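## Task

Rotate the white die until its upward face carries the same number as the black die's upward face, and leave it resting entirely on the mat. All other dice must still show the numbers they show now, and every die must lie flat. Nothing may count on the robot holding it there at the end. Finish with the gripper open and the arm moved away.

## Robot and tools

Robot: two six-joint arms, left_arm and right_arm, each ending in a parallel two-finger gripper that opens to 50 mm. Bases in the scene frame: left_arm at (+0.078, +0.572, 0), right_arm at (-0.041, -0.625, 0). The scene frame has its origin on the table top midway between the arms, +z up, +x pointing out over the table, and left_arm on the +y side. The names left and right do not correspond to image sides.

Gripper frame: the fingers extend along the gripper's +z and close along its x axis. end_effector_position is the point midway between the finger pads; fingertips extend 17.5 mm past it. A flat block juts roughly 9 cm toward the gripper's -y and rotates with it, so watch it for collisions. Pure rotations pivot about end_effector_position.

The row (used by execute_actions and move): 20 numbers in one flat list covering both arms, even when only one moves. Order: left x, y, z, qw, qx, qy, qz, left gripper position, force_limit, speed, then the same ten for the right arm. x, y, z is an absolute target position in metres in the scene frame; qw, qx, qy, qz is an absolute target orientation (w first) in the same frame. The last three per arm lie in [-1, 1]. position: +1 fully open (50 mm), about -0.65 pads meet, -1 means grip (close until stopped). force_limit: -1 about 20 N per pad, 0 about 102 N, +1 about 185 N. speed: -1 20 mm/s, 0 85 mm/s, +1 150 mm/s. To hold an arm still, resend the exact pose from the last result in which it was at rest, plus its gripper's current three numbers (a 0 there is a real command). Always resend the same quaternion to keep orientation; reported ones drift.

A call is refused (nothing sent) if a target lies more than 0.6 m from that arm's last reported position along any gripper axis. Each control step the commanded pose is clipped to within 100 mm and 16 degrees of the measured pose, and motion trails commands by about 0.17 s. After an action ends an arm only continues to its last clipped pose, so check the result and send the remainder. Position wins over orientation when both cannot be reached. Elbows never fully straighten.

Tools:
execute_actions: actions is a list of zero or one item. Empty list: just returns current state. An item with rows (1 to 15 rows of 20 numbers) and steps (up to 15, default 15): each row is applied for one 1/30 s step, the last row repeated to fill. An item with only steps (up to 300): a wait measured from the previous result. Optional pictures boolean.
move: target is one 20-number row; each gripper travels in a straight line to its pose, both paths finishing together, lasting 0.5 to 10 s (stopped short at 10 s). speed is top path speed in m/s, 0.002 to 0.5, default 0.25; rotation is capped at twice that in rad/s. Optional stop_force, 13 to 80 N, shared by both arms: an arm's path ends when its wrist sensor feels that much extra resistance along the direction to its target, then backs off two steps and holds. Use it only with slow moves and no rotation; omit it when lifting off something the gripper is pressing on. Finger numbers are sent at the start. The result adds a move: line with the ending (done, off_target, moving, held, fault, contact) and limits (paced = pose clipped, held = some steps blocked), plus each gripper's distance from its target. Paths do not avoid obstacles or the other arm.
wait: seconds 0 to 10; sends nothing new.
zoom_image: camera (cam_head_left, cam_head_right, cam_left_wrist, cam_right_wrist; all 504x504) and region [x0, y0, x1, y1] in pixels, top-left origin, at most 504x504.
read_manual: returns licence texts only.
finished_scene: scene number; irreversible; reports whether the goal was met and gives the next task.

Reading results: the state line gives each gripper's position, quaternion and velocities in the scene frame (printed positions may be slightly off at long reach). A Hand target line shows where the controller is driving each gripper. HELD marks steps where a command was not sent; pose unreachable means the clearance check altered or blocked it. object_status: 0 moving, 1 stopped while opening, 2 stopped while closing (a grip), 3 reached the commanded position or pads met (usually nothing held). A real grip reads 2. New force_limit or speed only take effect with a position change of at least 0.01; to grip more gently, open first. Opening in mm is about (250 - position_measured) x 0.202. Wrist force and torque are in the gripper's own axes, with offsets up to about 5.5 N, noise around 3.4 N, saturating near 100 N.

Things to avoid: pressing a stiff arm into a firm surface past contact; a joint torque over its limit (wrist joints 47.5 N m) or any external force of 150 N causes a 10 s stop and aborts the call. Never let the arms touch each other. Do not drop, fling or knock anything off the table, and set dice down gently so they lie flat. Long holding heats motors (warning at 70 °C, brakes at 85 °C). Occasional disturbances may tug a held object or nudge loose ones. The simulation keeps running while you compose replies. Camera calibration (intrinsics and world-to-camera transforms) is given and may be slightly off.

Each tool is called after ">>>" by a JSON object that holds its "method" and its "body".

## Session

>>> {"method": "execute_actions", "body": {"actions": []}}

Scene clock: 0.00 s of 4500.00 s.
left_arm: end_effector_position=(+0.4053, +0.2680, +0.1755) position_measured=3 object_status=3 end_effector_quat_wxyz=(-0.157, -0.471, +0.866, +0.062) end_effector_velocity=(-0.000, +0.001, -0.001) end_effector_angular_velocity=(+0.002, +0.002, +0.002) | right_arm: end_effector_position=(+0.2477, +0.1244, +0.2229) position_measured=3 object_status=3 end_effector_quat_wxyz=(-0.239, +0.934, -0.230, -0.135) end_effector_velocity=(+0.000, -0.001, -0.001) end_effector_angular_velocity=(-0.001, +0.000, -0.001)
Joint positions: left_arm=[-0.952 -1.817  2.351 -1.941 -1.869  2.778] | right_arm=[ 4.568 -1.733 -2.124 -0.357  1.831 -2.83 ]
Joint velocities: left_arm=[ 0.002  0.     0.002  0.    -0.001 -0.   ] | right_arm=[-0.     0.001 -0.002 -0.    -0.     0.   ]
Motor temperatures (°C, as the motors report them): left_arm=[28 28 28 41 33 36] | right_arm=[27 27 32 37 37 33]
Wrist force (N, on the end effector, along its own x y z axes, offset not removed): no reading
Wrist torque (N m, same axes, about the end effector's origin, offset not removed): no reading
Hand target (left_arm): +0.405, +0.268, +0.176; -0.157, -0.471, +0.866, +0.062
Hand target (right_arm): +0.248, +0.124, +0.223; -0.239, +0.934, -0.230, -0.135

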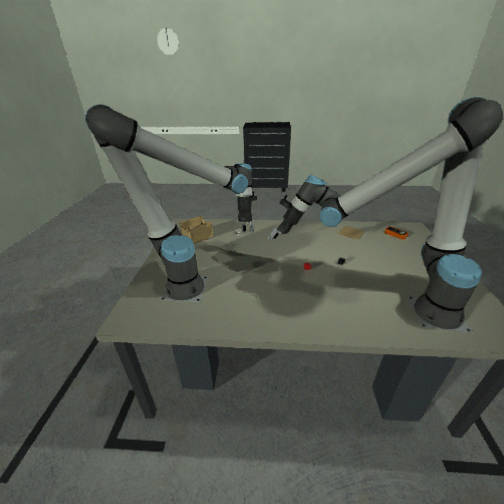

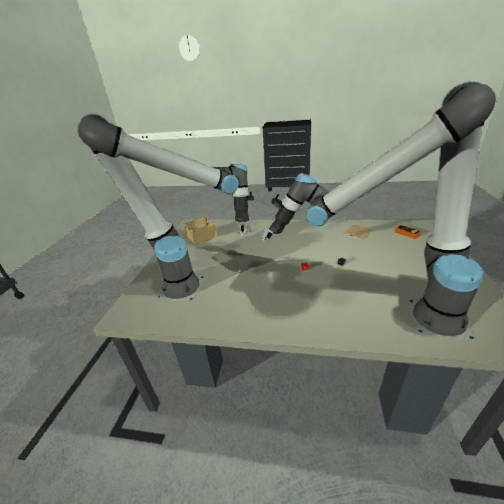

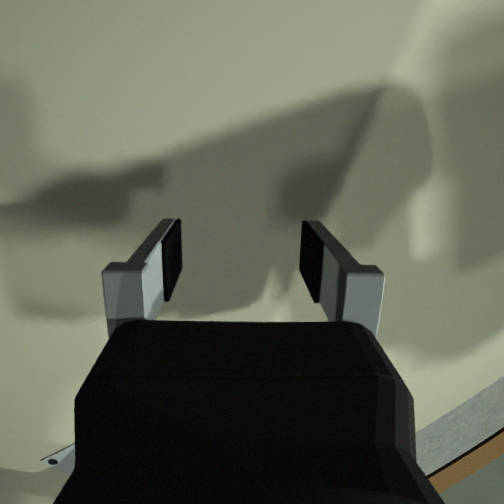

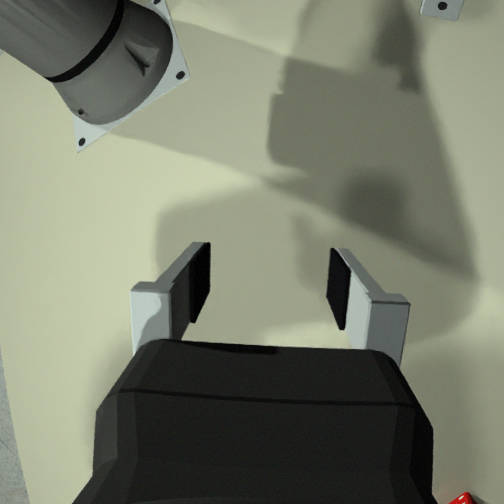

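>>> {"method": "zoom_image", "body": {"camera": "cam_head_left", "region": [170, 200, 430, 290]}}

>>> {"method": "zoom_image", "body": {"camera": "cam_head_right", "region": [170, 200, 430, 290]}}

Region (170, 200, 430, 290) of cam_head_left's 504x504 image, scaled by 1.938, with more detail than that image has; it fills the top 174 rows of this view, and the rest is white.

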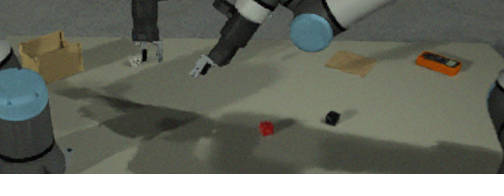

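Region (170, 200, 430, 290) of cam_head_right's 504x504 image, scaled by 1.938, with more detail than that image has; it fills the top 174 rows of this view, and the rest is white.

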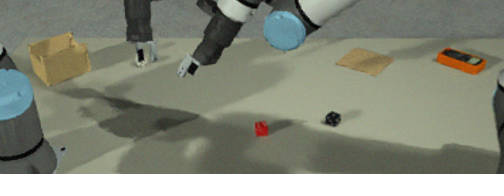

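>>> {"method": "move", "body": {"target": [0.605,0.39,0.17,0,0,1,0,1,0,0,0.308,-0.29,0.17,0,1,0,0,1,0,0], "speed": 0.3}}

Scene clock: 19.63 s of 4500.00 s.
left_arm: end_effector_position=(+0.6046, +0.3897, +0.1698) position_measured=3 object_status=3 end_effector_quat_wxyz=(-0.000, -0.000, +1.000, -0.000) end_effector_velocity=(+0.001, +0.001, -0.000) end_effector_angular_velocity=(+0.000, +0.000, -0.005) | right_arm: end_effector_position=(+0.3083, -0.2897, +0.1699) position_measured=3 object_status=3 end_effector_quat_wxyz=(-0.000, +1.000, -0.000, -0.000) end_effector_velocity=(+0.001, -0.001, +0.001) end_effector_angular_velocity=(-0.000, -0.002, +0.000)
Joint positions: left_arm=[-0.603 -1.689  2.282 -2.165 -1.572  4.1  ] | right_arm=[ 4.343 -1.283 -2.409 -1.02   1.571 -3.603]
Joint velocities: left_arm=[ 0.002  0.002 -0.001 -0.001  0.     0.007] | right_arm=[-0.001  0.003 -0.    -0.002 -0.002 -0.002]
Motor temperatures (°C, as the motors report them): left_arm=[28 28 28 41 33 36] | right_arm=[27 27 32 37 37 33]
Wrist force (N, on the end effector, along its own x y z axes, offset not removed): left_arm=[0.6 -0.8 0.5] | right_arm=[5.1 1.7 1.2]
Wrist torque (N m, same axes, about the end effector's origin, offset not removed): left_arm=[0.15 -0.29 -0.13] | right_arm=[0.70 -1.32 -0.25]
Hand target (left_arm): +0.605, +0.390, +0.170; -0.000, +0.000, +1.000, -0.000
Hand target (right_arm): +0.308, -0.290, +0.170; -0.000, +1.000, -0.000, +0.000
Off the commanded pose (left_arm): 0.000 m, 0 deg.
Off the commanded pose (right_arm): 0.000 m, 0 deg.
After step 90, 14.27 s passed at rest.
move: done
camera_calibration (this result's frames):
cam_left_wrist: T_world_to_cam=[[-0.999509, -0.0185294, 0.0252699, 0.605752], [-0.0106627, 0.959424, 0.281764, -0.416892], [-0.0294655, 0.281356, -0.959151, 0.218394], [0, 0, 0, 1]] pos_world=[0.607444, 0.349754, 0.31163]
cam_right_wrist: T_world_to_cam=[[0.998007, 0.0116489, -0.0620217, -0.284287], [0.0264762, -0.969424, 0.243958, -0.326228], [-0.0572835, -0.245114, -0.967801, 0.259788], [0, 0, 0, 1]] pos_world=[0.307239, -0.249264, 0.313377]

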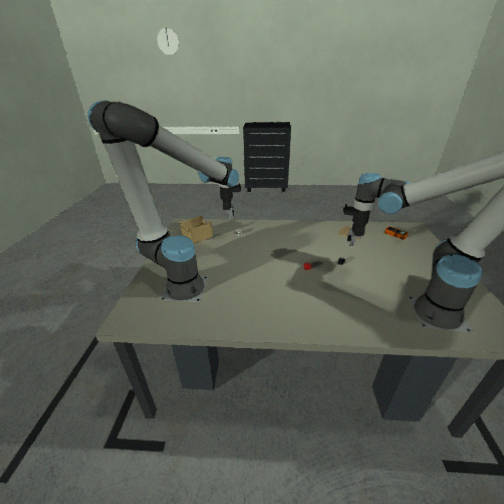

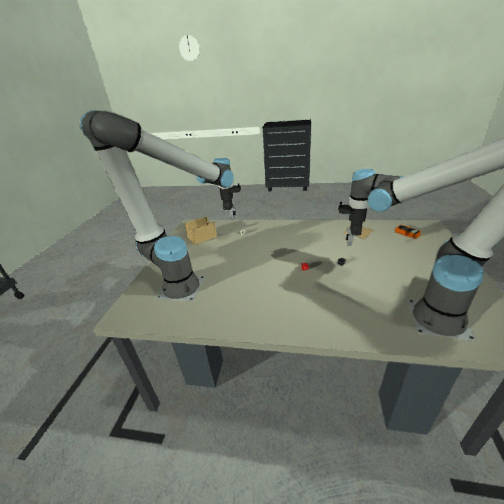

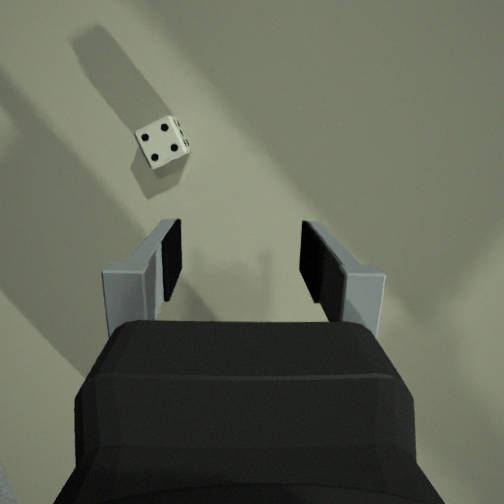

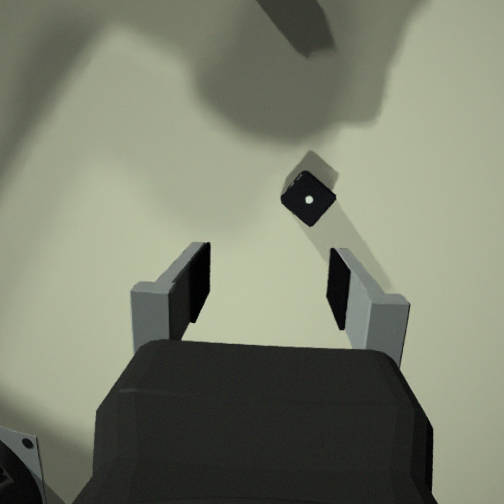

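>>> {"method": "zoom_image", "body": {"camera": "cam_left_wrist", "region": [110, 90, 220, 200]}}

>>> {"method": "zoom_image", "body": {"camera": "cam_head_left", "region": [220, 215, 260, 245]}}

Region (110, 90, 220, 200) of cam_left_wrist's 504x504 image, scaled by 4.582, with more detail than that image has.

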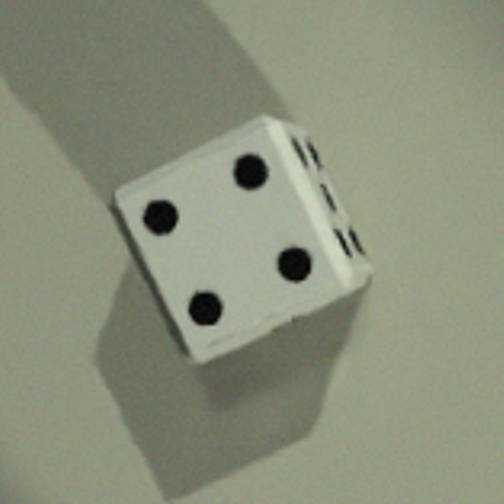

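Region (220, 215, 260, 245) of cam_head_left's 504x504 image, scaled by 12.600, with more detail than that image has; it fills the top 378 rows of this view, and the rest is white.

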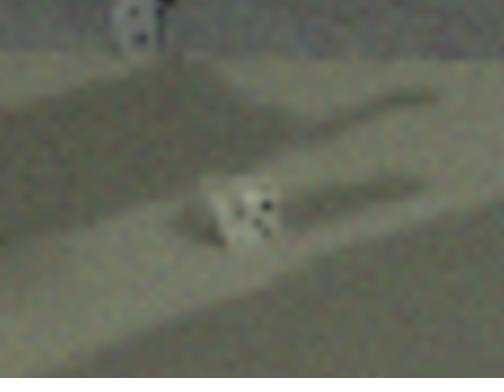

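>>> {"method": "move", "body": {"target": [0.627,0.4245,0.11,0.0893,-0.2156,0.8984,-0.3721,1,0,0,0.70,-0.43,0.22,0,1,0,0,1,0,0], "speed": 0.3}}

Scene clock: 56.43 s of 4500.00 s.
left_arm: end_effector_position=(+0.6267, +0.4242, +0.1104) position_measured=3 object_status=3 end_effector_quat_wxyz=(+0.089, -0.215, +0.898, -0.372) end_effector_velocity=(+0.001, +0.000, -0.001) end_effector_angular_velocity=(-0.006, -0.005, +0.005) | right_arm: end_effector_position=(+0.7000, -0.4296, +0.2200) position_measured=3 object_status=3 end_effector_quat_wxyz=(-0.000, +1.000, -0.000, +0.000) end_effector_velocity=(+0.002, -0.000, -0.000) end_effector_angular_velocity=(+0.000, +0.001, +0.001)
Joint positions: left_arm=[-0.262 -1.354  2.6   -3.411 -2.119  3.798] | right_arm=[ 3.691 -1.756 -1.865 -1.091  1.571 -4.255]
Joint velocities: left_arm=[ 0.001  0.009  0.003 -0.023 -0.001 -0.008] | right_arm=[-0.001 -0.003  0.003 -0.002  0.001 -0.003]
Motor temperatures (°C, as the motors report them): left_arm=[28 28 28 41 33 36] | right_arm=[27 27 32 37 37 33]
Wrist force (N, on the end effector, along its own x y z axes, offset not removed): left_arm=[-4.2 -2.4 -0.3] | right_arm=[1.7 4.3 0.0]
Wrist torque (N m, same axes, about the end effector's origin, offset not removed): left_arm=[-0.05 0.58 -0.03] | right_arm=[0.98 -0.69 -0.34]
Hand target (left_arm): +0.627, +0.424, +0.110; +0.089, -0.215, +0.898, -0.372
Hand target (right_arm): +0.700, -0.430, +0.220; -0.000, +1.000, -0.000, +0.000
Off the commanded pose (left_arm): 0.001 m, 0 deg.
Off the commanded pose (right_arm): 0.000 m, 0 deg.
After step 90, 31.67 s passed at rest.
move: done
camera_calibration (this result's frames):
cam_left_wrist: T_world_to_cam=[[-0.893167, -0.448669, 0.0307985, 0.74519], [-0.407289, 0.777948, -0.478448, -0.0235563], [0.190705, -0.439878, -0.877576, 0.311334], [0, 0, 0, 1]] pos_world=[0.596612, 0.489618, 0.238998]
cam_right_wrist: T_world_to_cam=[[0.998034, 0.0122185, -0.0614671, -0.670408], [0.0268943, -0.969407, 0.24398, -0.484731], [-0.0566056, -0.245154, -0.96783, 0.295885], [0, 0, 0, 1]] pos_world=[0.698875, -0.389173, 0.363423]

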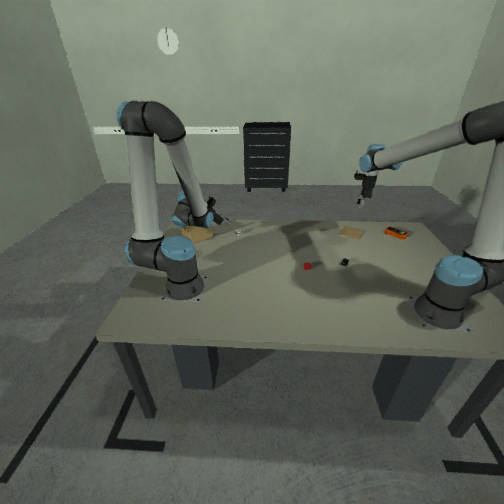

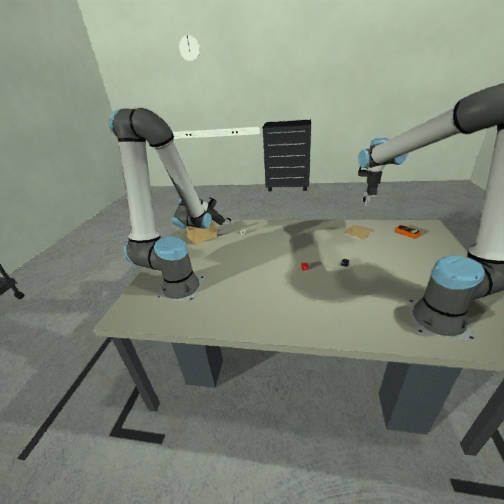

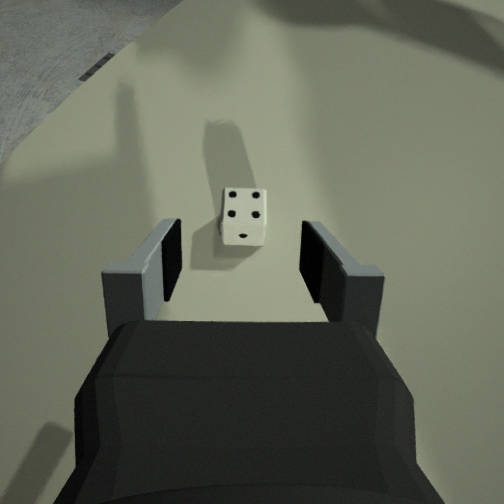

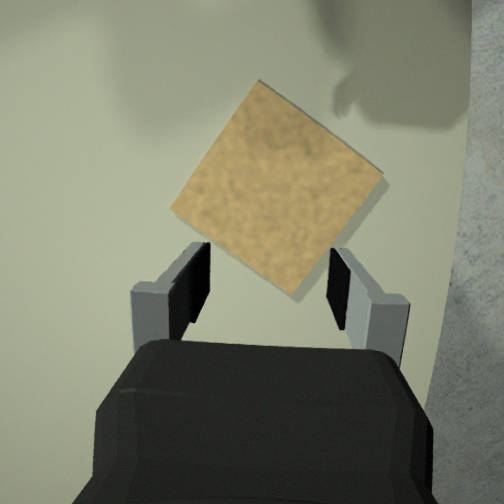

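>>> {"method": "zoom_image", "body": {"camera": "cam_head_right", "region": [150, 180, 270, 270]}}

Region (150, 180, 270, 270) of cam_head_right's 504x504 image, scaled by 4.200, with more detail than that image has; it fills the top 378 rows of this view, and the rest is white.

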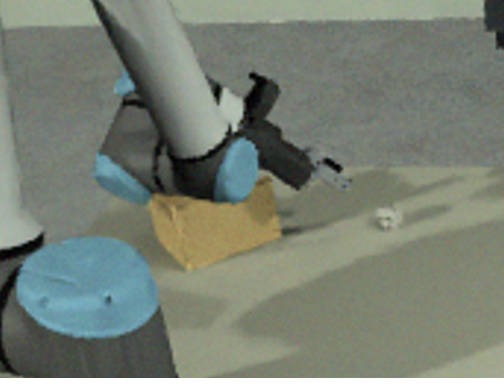

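>>> {"method": "move", "body": {"target": [0.645,0.388,0.07,0.0702,-0.2226,0.9274,-0.2924,1,0,0,0.35,-0.55,0.25,0,1,0,0,1,0,0]}}

>>> {"method": "move", "body": {"target": [0.659,0.360,0.027,0.0702,-0.2226,0.9274,-0.2924,1,0,0,0.35,-0.55,0.25,0,1,0,0,1,0,0], "speed": 0.06}}

Scene clock: 77.33 s of 4500.00 s.
left_arm: end_effector_position=(+0.6449, +0.3882, +0.0699) position_measured=3 object_status=3 end_effector_quat_wxyz=(+0.070, -0.223, +0.927, -0.292) end_effector_velocity=(-0.000, +0.000, -0.000) end_effector_angular_velocity=(+0.001, +0.000, +0.000) | right_arm: end_effector_position=(+0.3502, -0.5502, +0.2499) position_measured=3 object_status=3 end_effector_quat_wxyz=(+0.000, +1.000, +0.000, -0.000) end_effector_velocity=(-0.002, -0.001, +0.000) end_effector_angular_velocity=(-0.001, +0.001, -0.000)
Joint positions: left_arm=[-0.388 -1.346  2.55  -3.266 -1.95   3.747] | right_arm=[ 3.818 -1.029 -2.389 -1.294  1.571 -4.128]
Joint velocities: left_arm=[-0.     0.     0.    -0.     0.001 -0.   ] | right_arm=[ 0.001  0.004 -0.001 -0.004 -0.     0.001]
Motor temperatures (°C, as the motors report them): left_arm=[28 28 28 41 33 36] | right_arm=[27 27 32 37 37 33]
Wrist force (N, on the end effector, along its own x y z axes, offset not removed): left_arm=[-6.8 -2.5 2.3] | right_arm=[1.2 4.6 1.4]
Wrist torque (N m, same axes, about the end effector's origin, offset not removed): left_arm=[-0.09 1.07 0.15] | right_arm=[1.03 -0.34 -0.05]
Hand target (left_arm): +0.645, +0.388, +0.070; +0.070, -0.223, +0.927, -0.292
Hand target (right_arm): +0.350, -0.550, +0.250; +0.000, +1.000, +0.000, -0.000
Off the commanded pose (left_arm): 0.000 m, 0 deg.
Off the commanded pose (right_arm): 0.000 m, 0 deg.
After step 90, 15.77 s passed at rest.
move: done
camera_calibration (this result's frames):
cam_left_wrist: T_world_to_cam=[[-0.890206, -0.454527, 0.0306299, 0.746906], [-0.439729, 0.83976, -0.318499, -0.0216923], [0.119045, -0.296999, -0.947428, 0.252145], [0, 0, 0, 1]] pos_world=[0.625345, 0.432592, 0.209102]
cam_right_wrist: T_world_to_cam=[[0.997995, 0.0122463, -0.0620976, -0.317782], [0.0270977, -0.969311, 0.244339, -0.599656], [-0.0571997, -0.245532, -0.9677, 0.275475], [0, 0, 0, 1]] pos_world=[0.349151, -0.509723, 0.393363]

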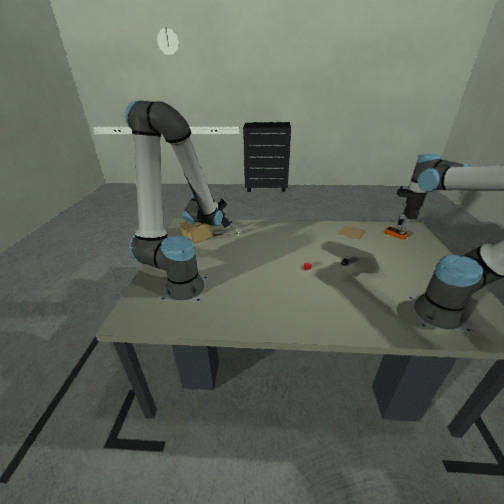

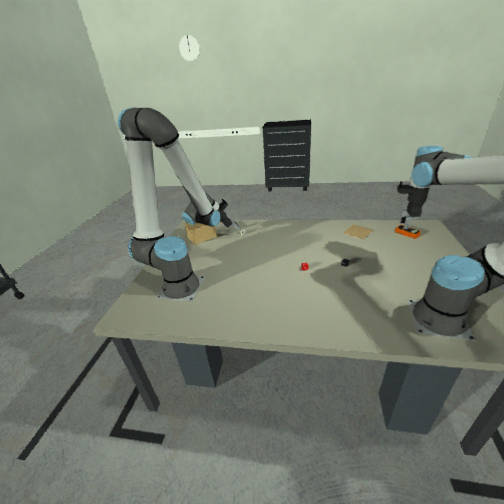

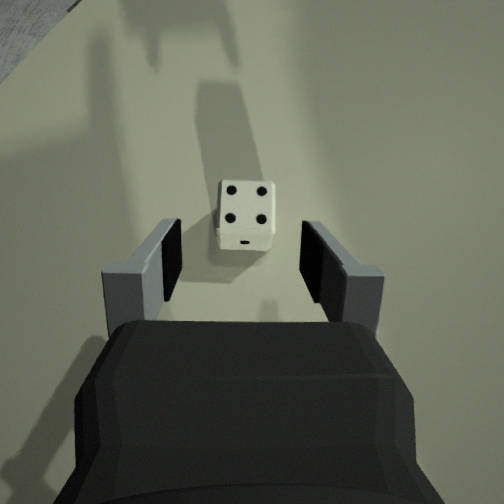

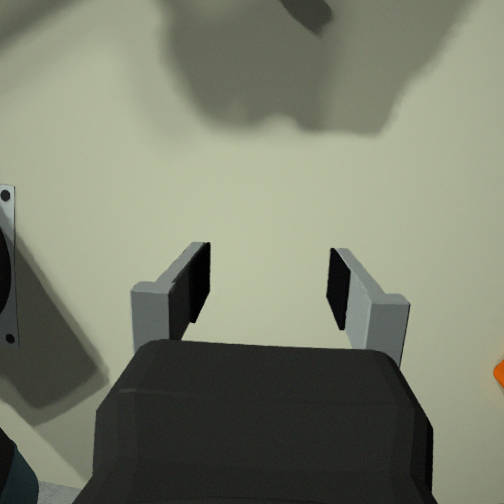

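Scene clock: 78.63 s of 4500.00 s.
left_arm: end_effector_position=(+0.6589, +0.3602, +0.0272) position_measured=3 object_status=3 end_effector_quat_wxyz=(+0.070, -0.223, +0.927, -0.292) end_effector_velocity=(+0.001, -0.002, -0.001) end_effector_angular_velocity=(-0.001, -0.001, -0.001) | right_arm: end_effector_position=(+0.3500, -0.5500, +0.2500) position_measured=3 object_status=3 end_effector_quat_wxyz=(+0.000, +1.000, +0.000, -0.000) end_effector_velocity=(-0.000, -0.000, +0.000) end_effector_angular_velocity=(+0.000, -0.001, +0.001)
Joint positions: left_arm=[-0.432 -1.209  2.529 -3.396 -1.929  3.706] | right_arm=[ 3.819 -1.028 -2.39  -1.295  1.571 -4.128]
Joint velocities: left_arm=[-0.002  0.005 -0.002 -0.005  0.001 -0.001] | right_arm=[-0.     0.001 -0.    -0.    -0.    -0.001]
Motor temperatures (°C, as the motors report them): left_arm=[28 28 28 41 33 36] | right_arm=[27 27 32 37 37 33]
Wrist force (N, on the end effector, along its own x y z axes, offset not removed): left_arm=[2.1 -1.6 5.2] | right_arm=[3.7 -0.3 -3.3]
Wrist torque (N m, same axes, about the end effector's origin, offset not removed): left_arm=[0.25 -0.65 -0.11] | right_arm=[0.21 -0.99 -0.38]
Hand target (left_arm): +0.659, +0.360, +0.027; +0.070, -0.223, +0.927, -0.292
Hand target (right_arm): +0.350, -0.550, +0.250; +0.000, +1.000, +0.000, -0.000
Off the commanded pose (left_arm): 0.000 m, 0 deg.
Off the commanded pose (right_arm): 0.000 m, 0 deg.
move: done
camera_calibration (this result's frames):
cam_left_wrist: T_world_to_cam=[[-0.890251, -0.454437, 0.0306754, 0.747913], [-0.439644, 0.839766, -0.318599, -0.00570317], [0.119023, -0.297119, -0.947393, 0.201729], [0, 0, 0, 1]] pos_world=[0.639312, 0.404606, 0.166357]
cam_right_wrist: T_world_to_cam=[[0.998004, 0.012226, -0.0619556, -0.317629], [0.0270411, -0.969321, 0.244308, -0.59945], [-0.057068, -0.245495, -0.967717, 0.275553], [0, 0, 0, 1]] pos_world=[0.34893, -0.509529, 0.393428]

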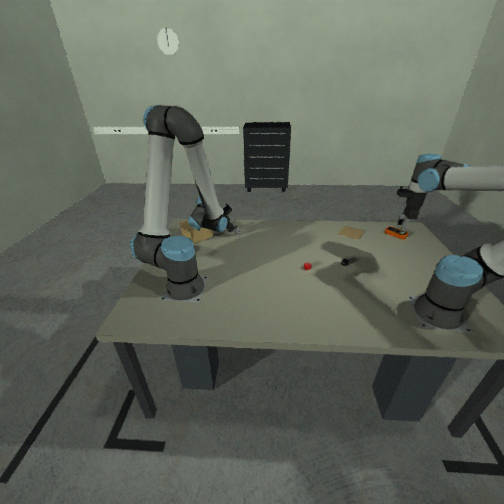

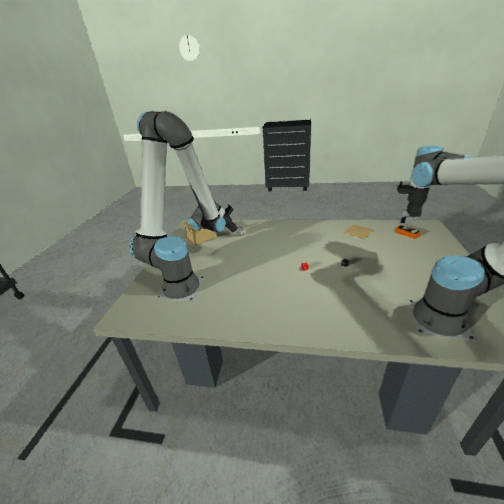

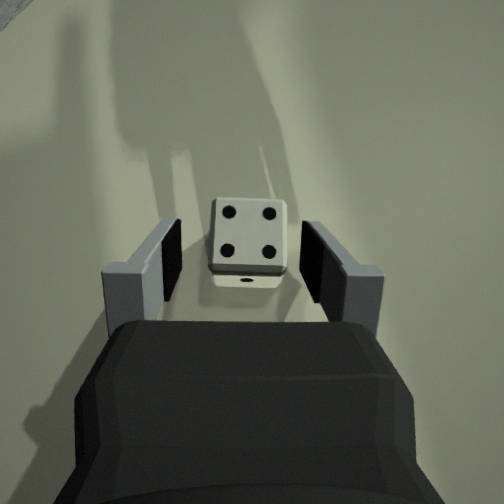

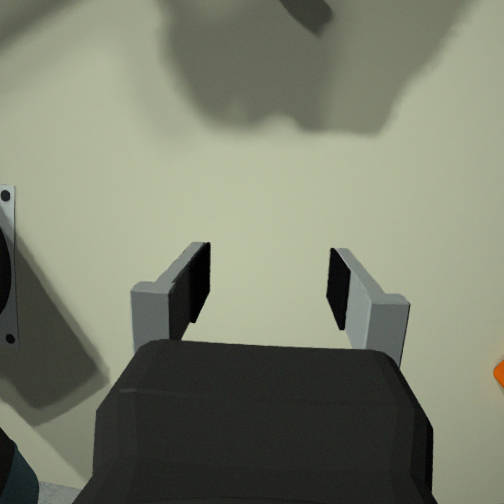

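>>> {"method": "move", "body": {"target": [0.659,0.360,0.027,0.0702,-0.2226,0.9274,-0.2924,-1,-0.4,0,0.35,-0.55,0.25,0,1,0,0,1,0,0]}}

>>> {"method": "move", "body": {"target": [0.659,0.33,0.10,0.0702,-0.2226,0.9274,-0.2924,-1,-0.4,0,0.2,-0.45,0.3,0,1,0,0,1,0,0], "speed": 0.15}}

Scene clock: 87.00 s of 4500.00 s.
left_arm: end_effector_position=(+0.6590, +0.3600, +0.0270) position_measured=108 object_status=2 end_effector_quat_wxyz=(+0.070, -0.223, +0.927, -0.292) end_effector_velocity=(+0.001, -0.001, +0.000) end_effector_angular_velocity=(+0.001, -0.001, -0.001) | right_arm: end_effector_position=(+0.3500, -0.5500, +0.2500) position_measured=3 object_status=3 end_effector_quat_wxyz=(+0.000, +1.000, +0.000, -0.000) end_effector_velocity=(+0.000, +0.000, +0.001) end_effector_angular_velocity=(+0.001, -0.001, +0.001)
Joint positions: left_arm=[-0.432 -1.208  2.528 -3.397 -1.929  3.706] | right_arm=[ 3.819 -1.028 -2.39  -1.295  1.571 -4.128]
Joint velocities: left_arm=[-0.001  0.001 -0.001 -0.     0.001 -0.   ] | right_arm=[ 0.     0.001  0.    -0.    -0.    -0.001]
Motor temperatures (°C, as the motors report them): left_arm=[28 28 28 41 33 36] | right_arm=[27 27 32 37 37 33]
Wrist force (N, on the end effector, along its own x y z axes, offset not removed): left_arm=[-4.0 -2.1 -2.3] | right_arm=[-2.9 0.1 0.4]
Wrist torque (N m, same axes, about the end effector's origin, offset not removed): left_arm=[0.14 0.67 -0.02] | right_arm=[0.20 0.26 -0.08]
Hand target (left_arm): +0.659, +0.360, +0.027; +0.070, -0.223, +0.927, -0.292
Hand target (right_arm): +0.350, -0.550, +0.250; +0.000, +1.000, +0.000, -0.000
Off the commanded pose (left_arm): 0.000 m, 0 deg.
Off the commanded pose (right_arm): 0.000 m, 0 deg.
After step 90, 4.67 s passed at rest.
move: done
camera_calibration (this result's frames):
cam_left_wrist: T_world_to_cam=[[-0.890231, -0.454475, 0.0306911, 0.747932], [-0.439664, 0.839693, -0.318764, -0.00551935], [0.119099, -0.297267, -0.947337, 0.201512], [0, 0, 0, 1]] pos_world=[0.639406, 0.404453, 0.166185]
cam_right_wrist: T_world_to_cam=[[0.998004, 0.0122258, -0.0619548, -0.317628], [0.0270407, -0.969321, 0.244308, -0.599449], [-0.0570672, -0.245495, -0.967717, 0.275553], [0, 0, 0, 1]] pos_world=[0.348929, -0.509528, 0.393428]

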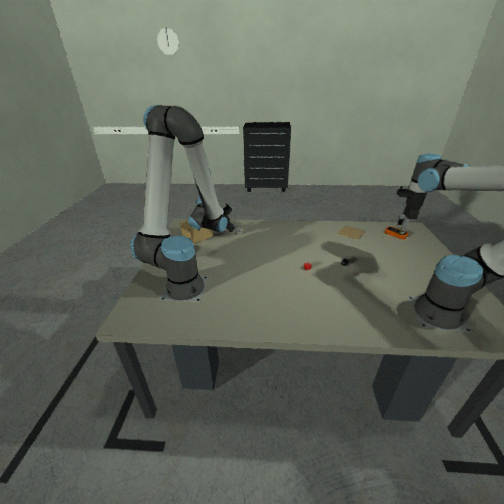

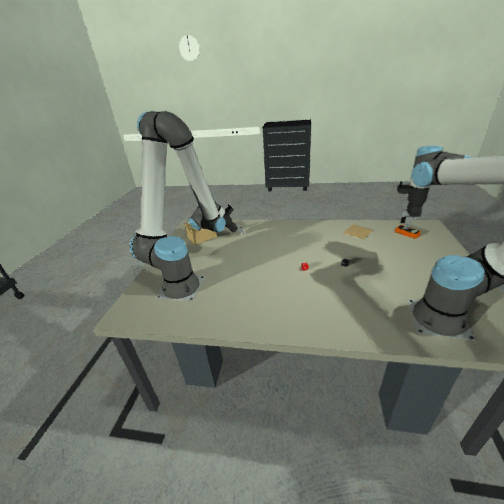

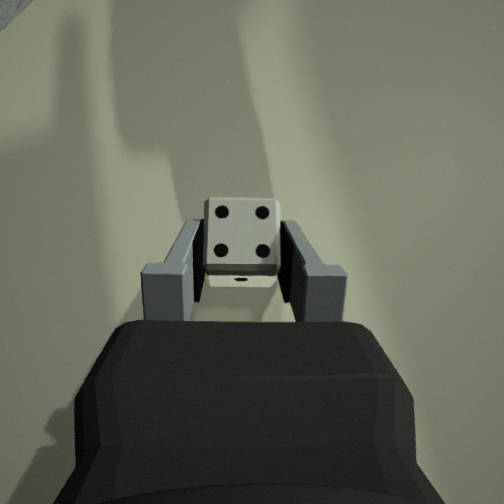

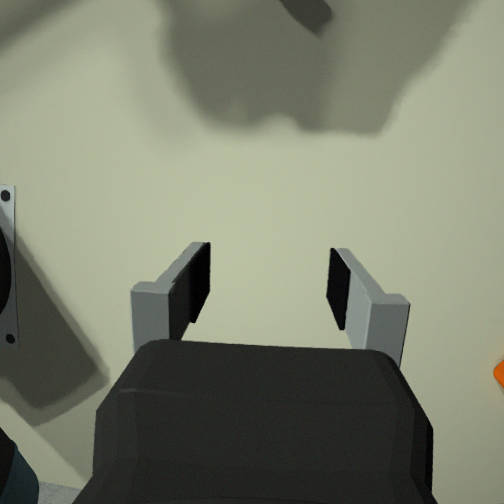

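Scene clock: 88.80 s of 4500.00 s.
left_arm: end_effector_position=(+0.6592, +0.3300, +0.0998) position_measured=108 object_status=2 end_effector_quat_wxyz=(+0.070, -0.223, +0.927, -0.292) end_effector_velocity=(+0.000, +0.000, +0.000) end_effector_angular_velocity=(-0.000, -0.000, +0.001) | right_arm: end_effector_position=(+0.2000, -0.4503, +0.2999) position_measured=3 object_status=3 end_effector_quat_wxyz=(+0.000, +1.000, +0.000, -0.000) end_effector_velocity=(-0.001, +0.001, +0.001) end_effector_angular_velocity=(+0.000, -0.003, -0.002)
Joint positions: left_arm=[-0.489 -1.389  2.501 -3.207 -1.901  3.653] | right_arm=[ 4.451 -0.704 -2.399 -1.61   1.571 -3.496]
Joint velocities: left_arm=[ 0.    -0.001 -0.     0.001  0.    -0.   ] | right_arm=[ 0.012  0.004  0.001 -0.004 -0.003  0.013]
Motor temperatures (°C, as the motors report them): left_arm=[28 28 28 41 33 36] | right_arm=[27 27 32 37 37 33]
Wrist force (N, on the end effector, along its own x y z axes, offset not removed): left_arm=[-4.4 3.1 2.9] | right_arm=[-0.7 5.6 -0.8]
Wrist torque (N m, same axes, about the end effector's origin, offset not removed): left_arm=[1.00 0.55 -0.03] | right_arm=[1.34 -0.20 -0.25]
Hand target (left_arm): +0.659, +0.330, +0.100; +0.070, -0.223, +0.927, -0.292
Hand target (right_arm): +0.200, -0.450, +0.300; +0.000, +1.000, +0.000, -0.000
Off the commanded pose (left_arm): 0.000 m, 0 deg.
Off the commanded pose (right_arm): 0.000 m, 0 deg.
move: done
camera_calibration (this result's frames):
cam_left_wrist: T_world_to_cam=[[-0.890245, -0.454451, 0.0306101, 0.732217], [-0.439635, 0.83976, -0.318627, 0.0428556], [0.119095, -0.297113, -0.947386, 0.26145], [0, 0, 0, 1]] pos_world=[0.639556, 0.374449, 0.238936]
cam_right_wrist: T_world_to_cam=[[0.997963, 0.0123598, -0.062592, -0.165776], [0.0273423, -0.969251, 0.244549, -0.511035], [-0.0576448, -0.245762, -0.967615, 0.339768], [0, 0, 0, 1]] pos_world=[0.198997, -0.409771, 0.443361]

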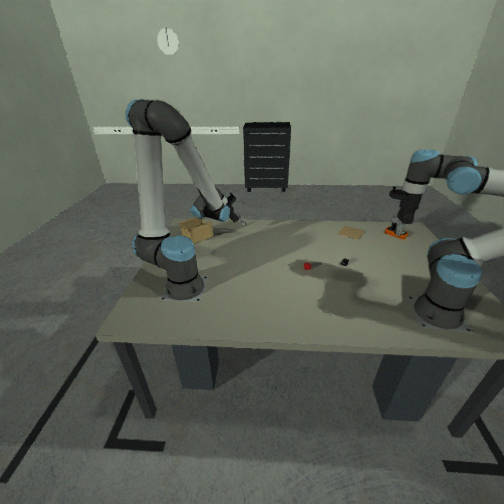

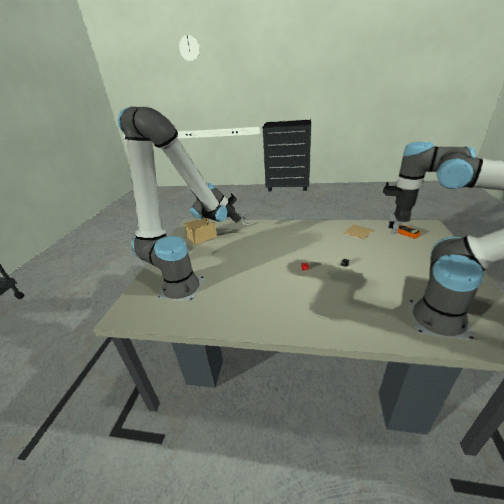

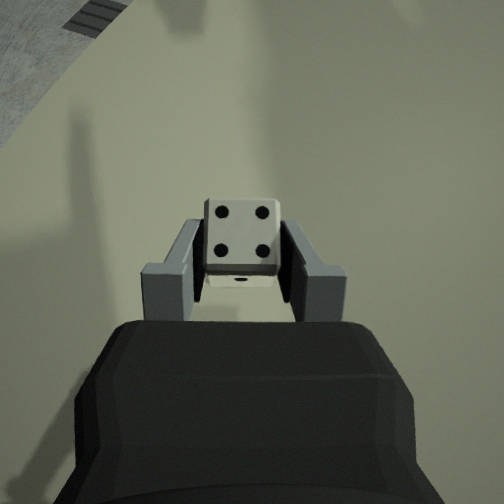

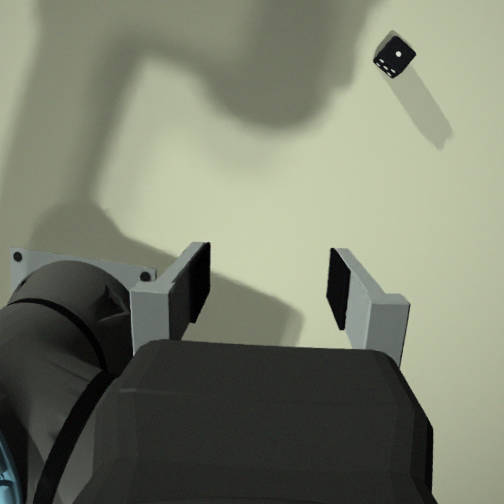

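>>> {"method": "move", "body": {"target": [0.67,0.0,0.16,-0.1571,-0.8132,0.4984,-0.2564,-1,-0.4,0,0.2,-0.45,0.3,0,1,0,0,1,0,0], "speed": 0.4}}

>>> {"method": "move", "body": {"target": [0.69,-0.39,0.07,0.4438,0.8527,0.2445,0.1272,-1,-0.4,0,0.2,-0.45,0.3,0,1,0,0,1,0,0], "speed": 0.35}}

Scene clock: 96.47 s of 4500.00 s.
left_arm: end_effector_position=(+0.6705, +0.0005, +0.1595) position_measured=108 object_status=2 end_effector_quat_wxyz=(+0.156, +0.813, -0.499, +0.256) end_effector_velocity=(+0.001, -0.002, +0.000) end_effector_angular_velocity=(-0.002, +0.004, +0.010) | right_arm: end_effector_position=(+0.2000, -0.4500, +0.3000) position_measured=3 object_status=3 end_effector_quat_wxyz=(-0.000, +1.000, +0.000, +0.000) end_effector_velocity=(-0.000, +0.000, +0.000) end_effector_angular_velocity=(+0.001, -0.000, -0.000)
Joint positions: left_arm=[-0.978 -1.304  2.17  -3.043 -1.634  1.664] | right_arm=[ 4.452 -0.704 -2.399 -1.61   1.571 -3.494]
Joint velocities: left_arm=[-0.002  0.001 -0.003  0.001  0.003 -0.013] | right_arm=[ 0.     0.001 -0.     0.     0.     0.001]
Motor temperatures (°C, as the motors report them): left_arm=[28 28 28 41 33 36] | right_arm=[27 27 32 37 37 33]
Wrist force (N, on the end effector, along its own x y z axes, offset not removed): left_arm=[1.5 -4.9 2.7] | right_arm=[-4.0 0.1 -0.3]
Wrist torque (N m, same axes, about the end effector's origin, offset not removed): left_arm=[-0.44 -0.33 -0.09] | right_arm=[0.29 0.50 -0.11]
Hand target (left_arm): +0.671, +0.000, +0.159; +0.156, +0.813, -0.499, +0.256
Hand target (right_arm): +0.200, -0.450, +0.300; +0.000, +1.000, +0.000, -0.000
Off the commanded pose (left_arm): 0.001 m, 0 deg.
Off the commanded pose (right_arm): 0.000 m, 0 deg.
After step 90, 2.13 s passed at rest.
move: done
camera_calibration (this result's frames):
cam_left_wrist: T_world_to_cam=[[0.380103, -0.70999, 0.59282, -0.350547], [-0.924897, -0.298208, 0.235876, 0.581156], [0.00931439, -0.637955, -0.770018, 0.264282], [0, 0, 0, 1]] pos_world=[0.668293, 0.0930204, 0.274233]
cam_right_wrist: T_world_to_cam=[[0.998005, 0.0122355, -0.0619318, -0.166055], [0.0270411, -0.969335, 0.244251, -0.510655], [-0.0570441, -0.245438, -0.967732, 0.340004], [0, 0, 0, 1]] pos_world=[0.198927, -0.409514, 0.443477]

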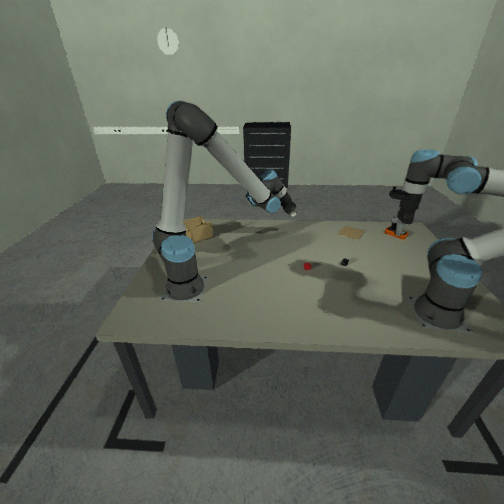

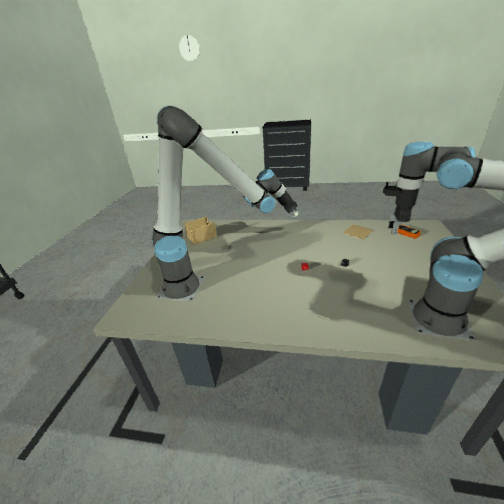

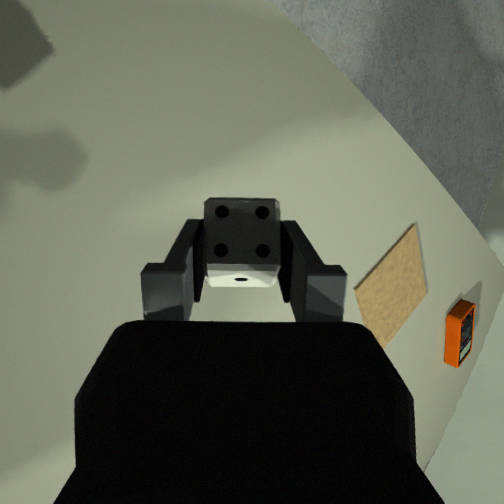

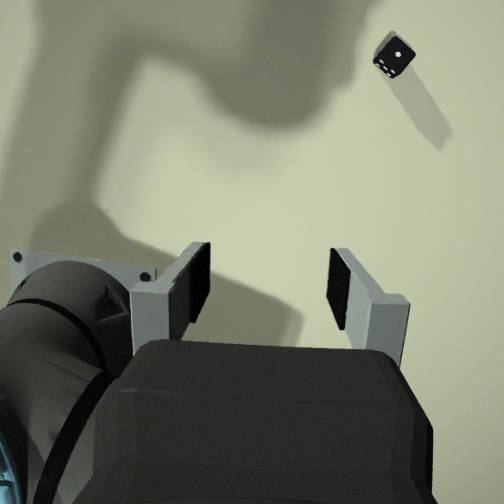

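Scene clock: 99.43 s of 4500.00 s.
left_arm: end_effector_position=(+0.6904, -0.3898, +0.0696) position_measured=108 object_status=2 end_effector_quat_wxyz=(+0.444, +0.853, +0.244, +0.128) end_effector_velocity=(+0.000, -0.003, -0.000) end_effector_angular_velocity=(-0.003, +0.003, +0.005) | right_arm: end_effector_position=(+0.2000, -0.4500, +0.3000) position_measured=3 object_status=3 end_effector_quat_wxyz=(-0.000, +1.000, +0.000, +0.000) end_effector_velocity=(+0.000, +0.001, +0.002) end_effector_angular_velocity=(+0.002, -0.001, -0.001)
Joint positions: left_arm=[-1.185 -0.747  1.606 -3.381 -1.422 -0.104] | right_arm=[ 4.452 -0.704 -2.399 -1.61   1.571 -3.494]
Joint velocities: left_arm=[-0.001  0.003 -0.006  0.003  0.003 -0.007] | right_arm=[-0.    -0.     0.003 -0.    -0.     0.   ]
Motor temperatures (°C, as the motors report them): left_arm=[28 28 28 41 33 36] | right_arm=[27 27 32 37 37 33]
Wrist force (N, on the end effector, along its own x y z axes, offset not removed): left_arm=[-3.7 -2.1 1.2] | right_arm=[6.0 5.4 3.4]
Wrist torque (N m, same axes, about the end effector's origin, offset not removed): left_arm=[-0.08 0.61 -0.06] | right_arm=[1.17 -1.44 -0.35]
Hand target (left_arm): +0.690, -0.390, +0.070; +0.444, +0.853, +0.244, +0.128
Hand target (right_arm): +0.200, -0.450, +0.300; +0.000, +1.000, -0.000, +0.000
Off the commanded pose (left_arm): 0.001 m, 0 deg.
Off the commanded pose (right_arm): 0.000 m, 0 deg.
move: done
camera_calibration (this result's frames):
cam_left_wrist: T_world_to_cam=[[0.831763, 0.55513, 0.000464862, -0.359412], [0.176837, -0.265752, 0.947684, -0.293204], [0.526211, -0.788167, -0.31921, -0.500852], [0, 0, 0, 1]] pos_world=[0.614349, -0.273154, 0.118155]
cam_right_wrist: T_world_to_cam=[[0.998004, 0.0122319, -0.0619539, -0.166046], [0.0270464, -0.969321, 0.244307, -0.51067], [-0.0570648, -0.245495, -0.967717, 0.339929], [0, 0, 0, 1]] pos_world=[0.198925, -0.409521, 0.443428]

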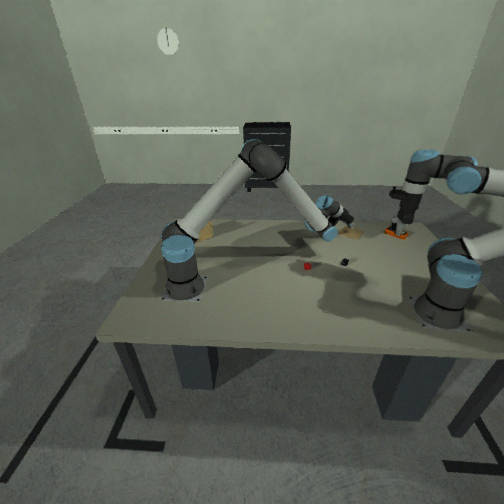

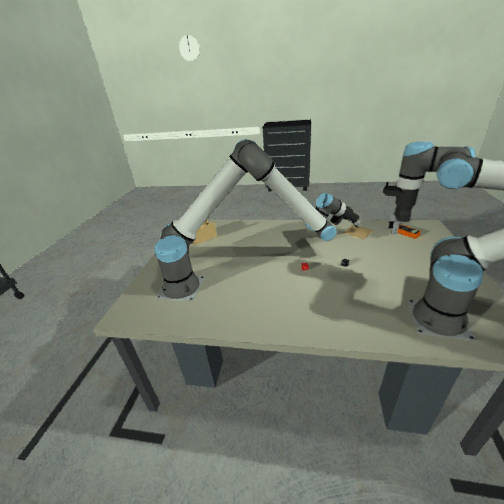

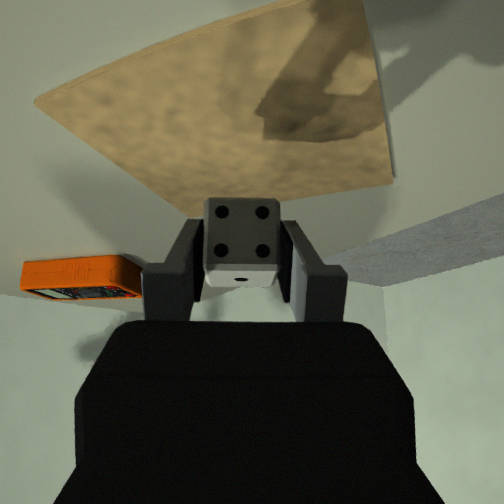

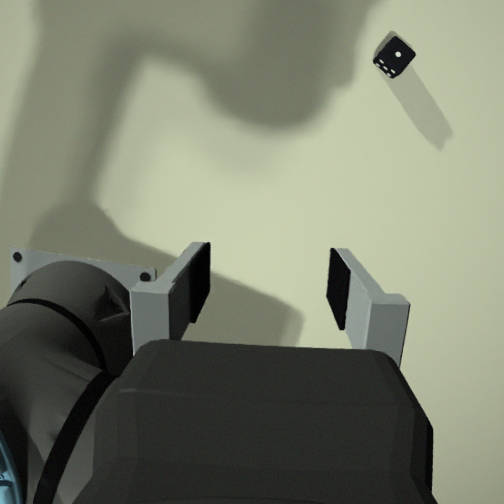

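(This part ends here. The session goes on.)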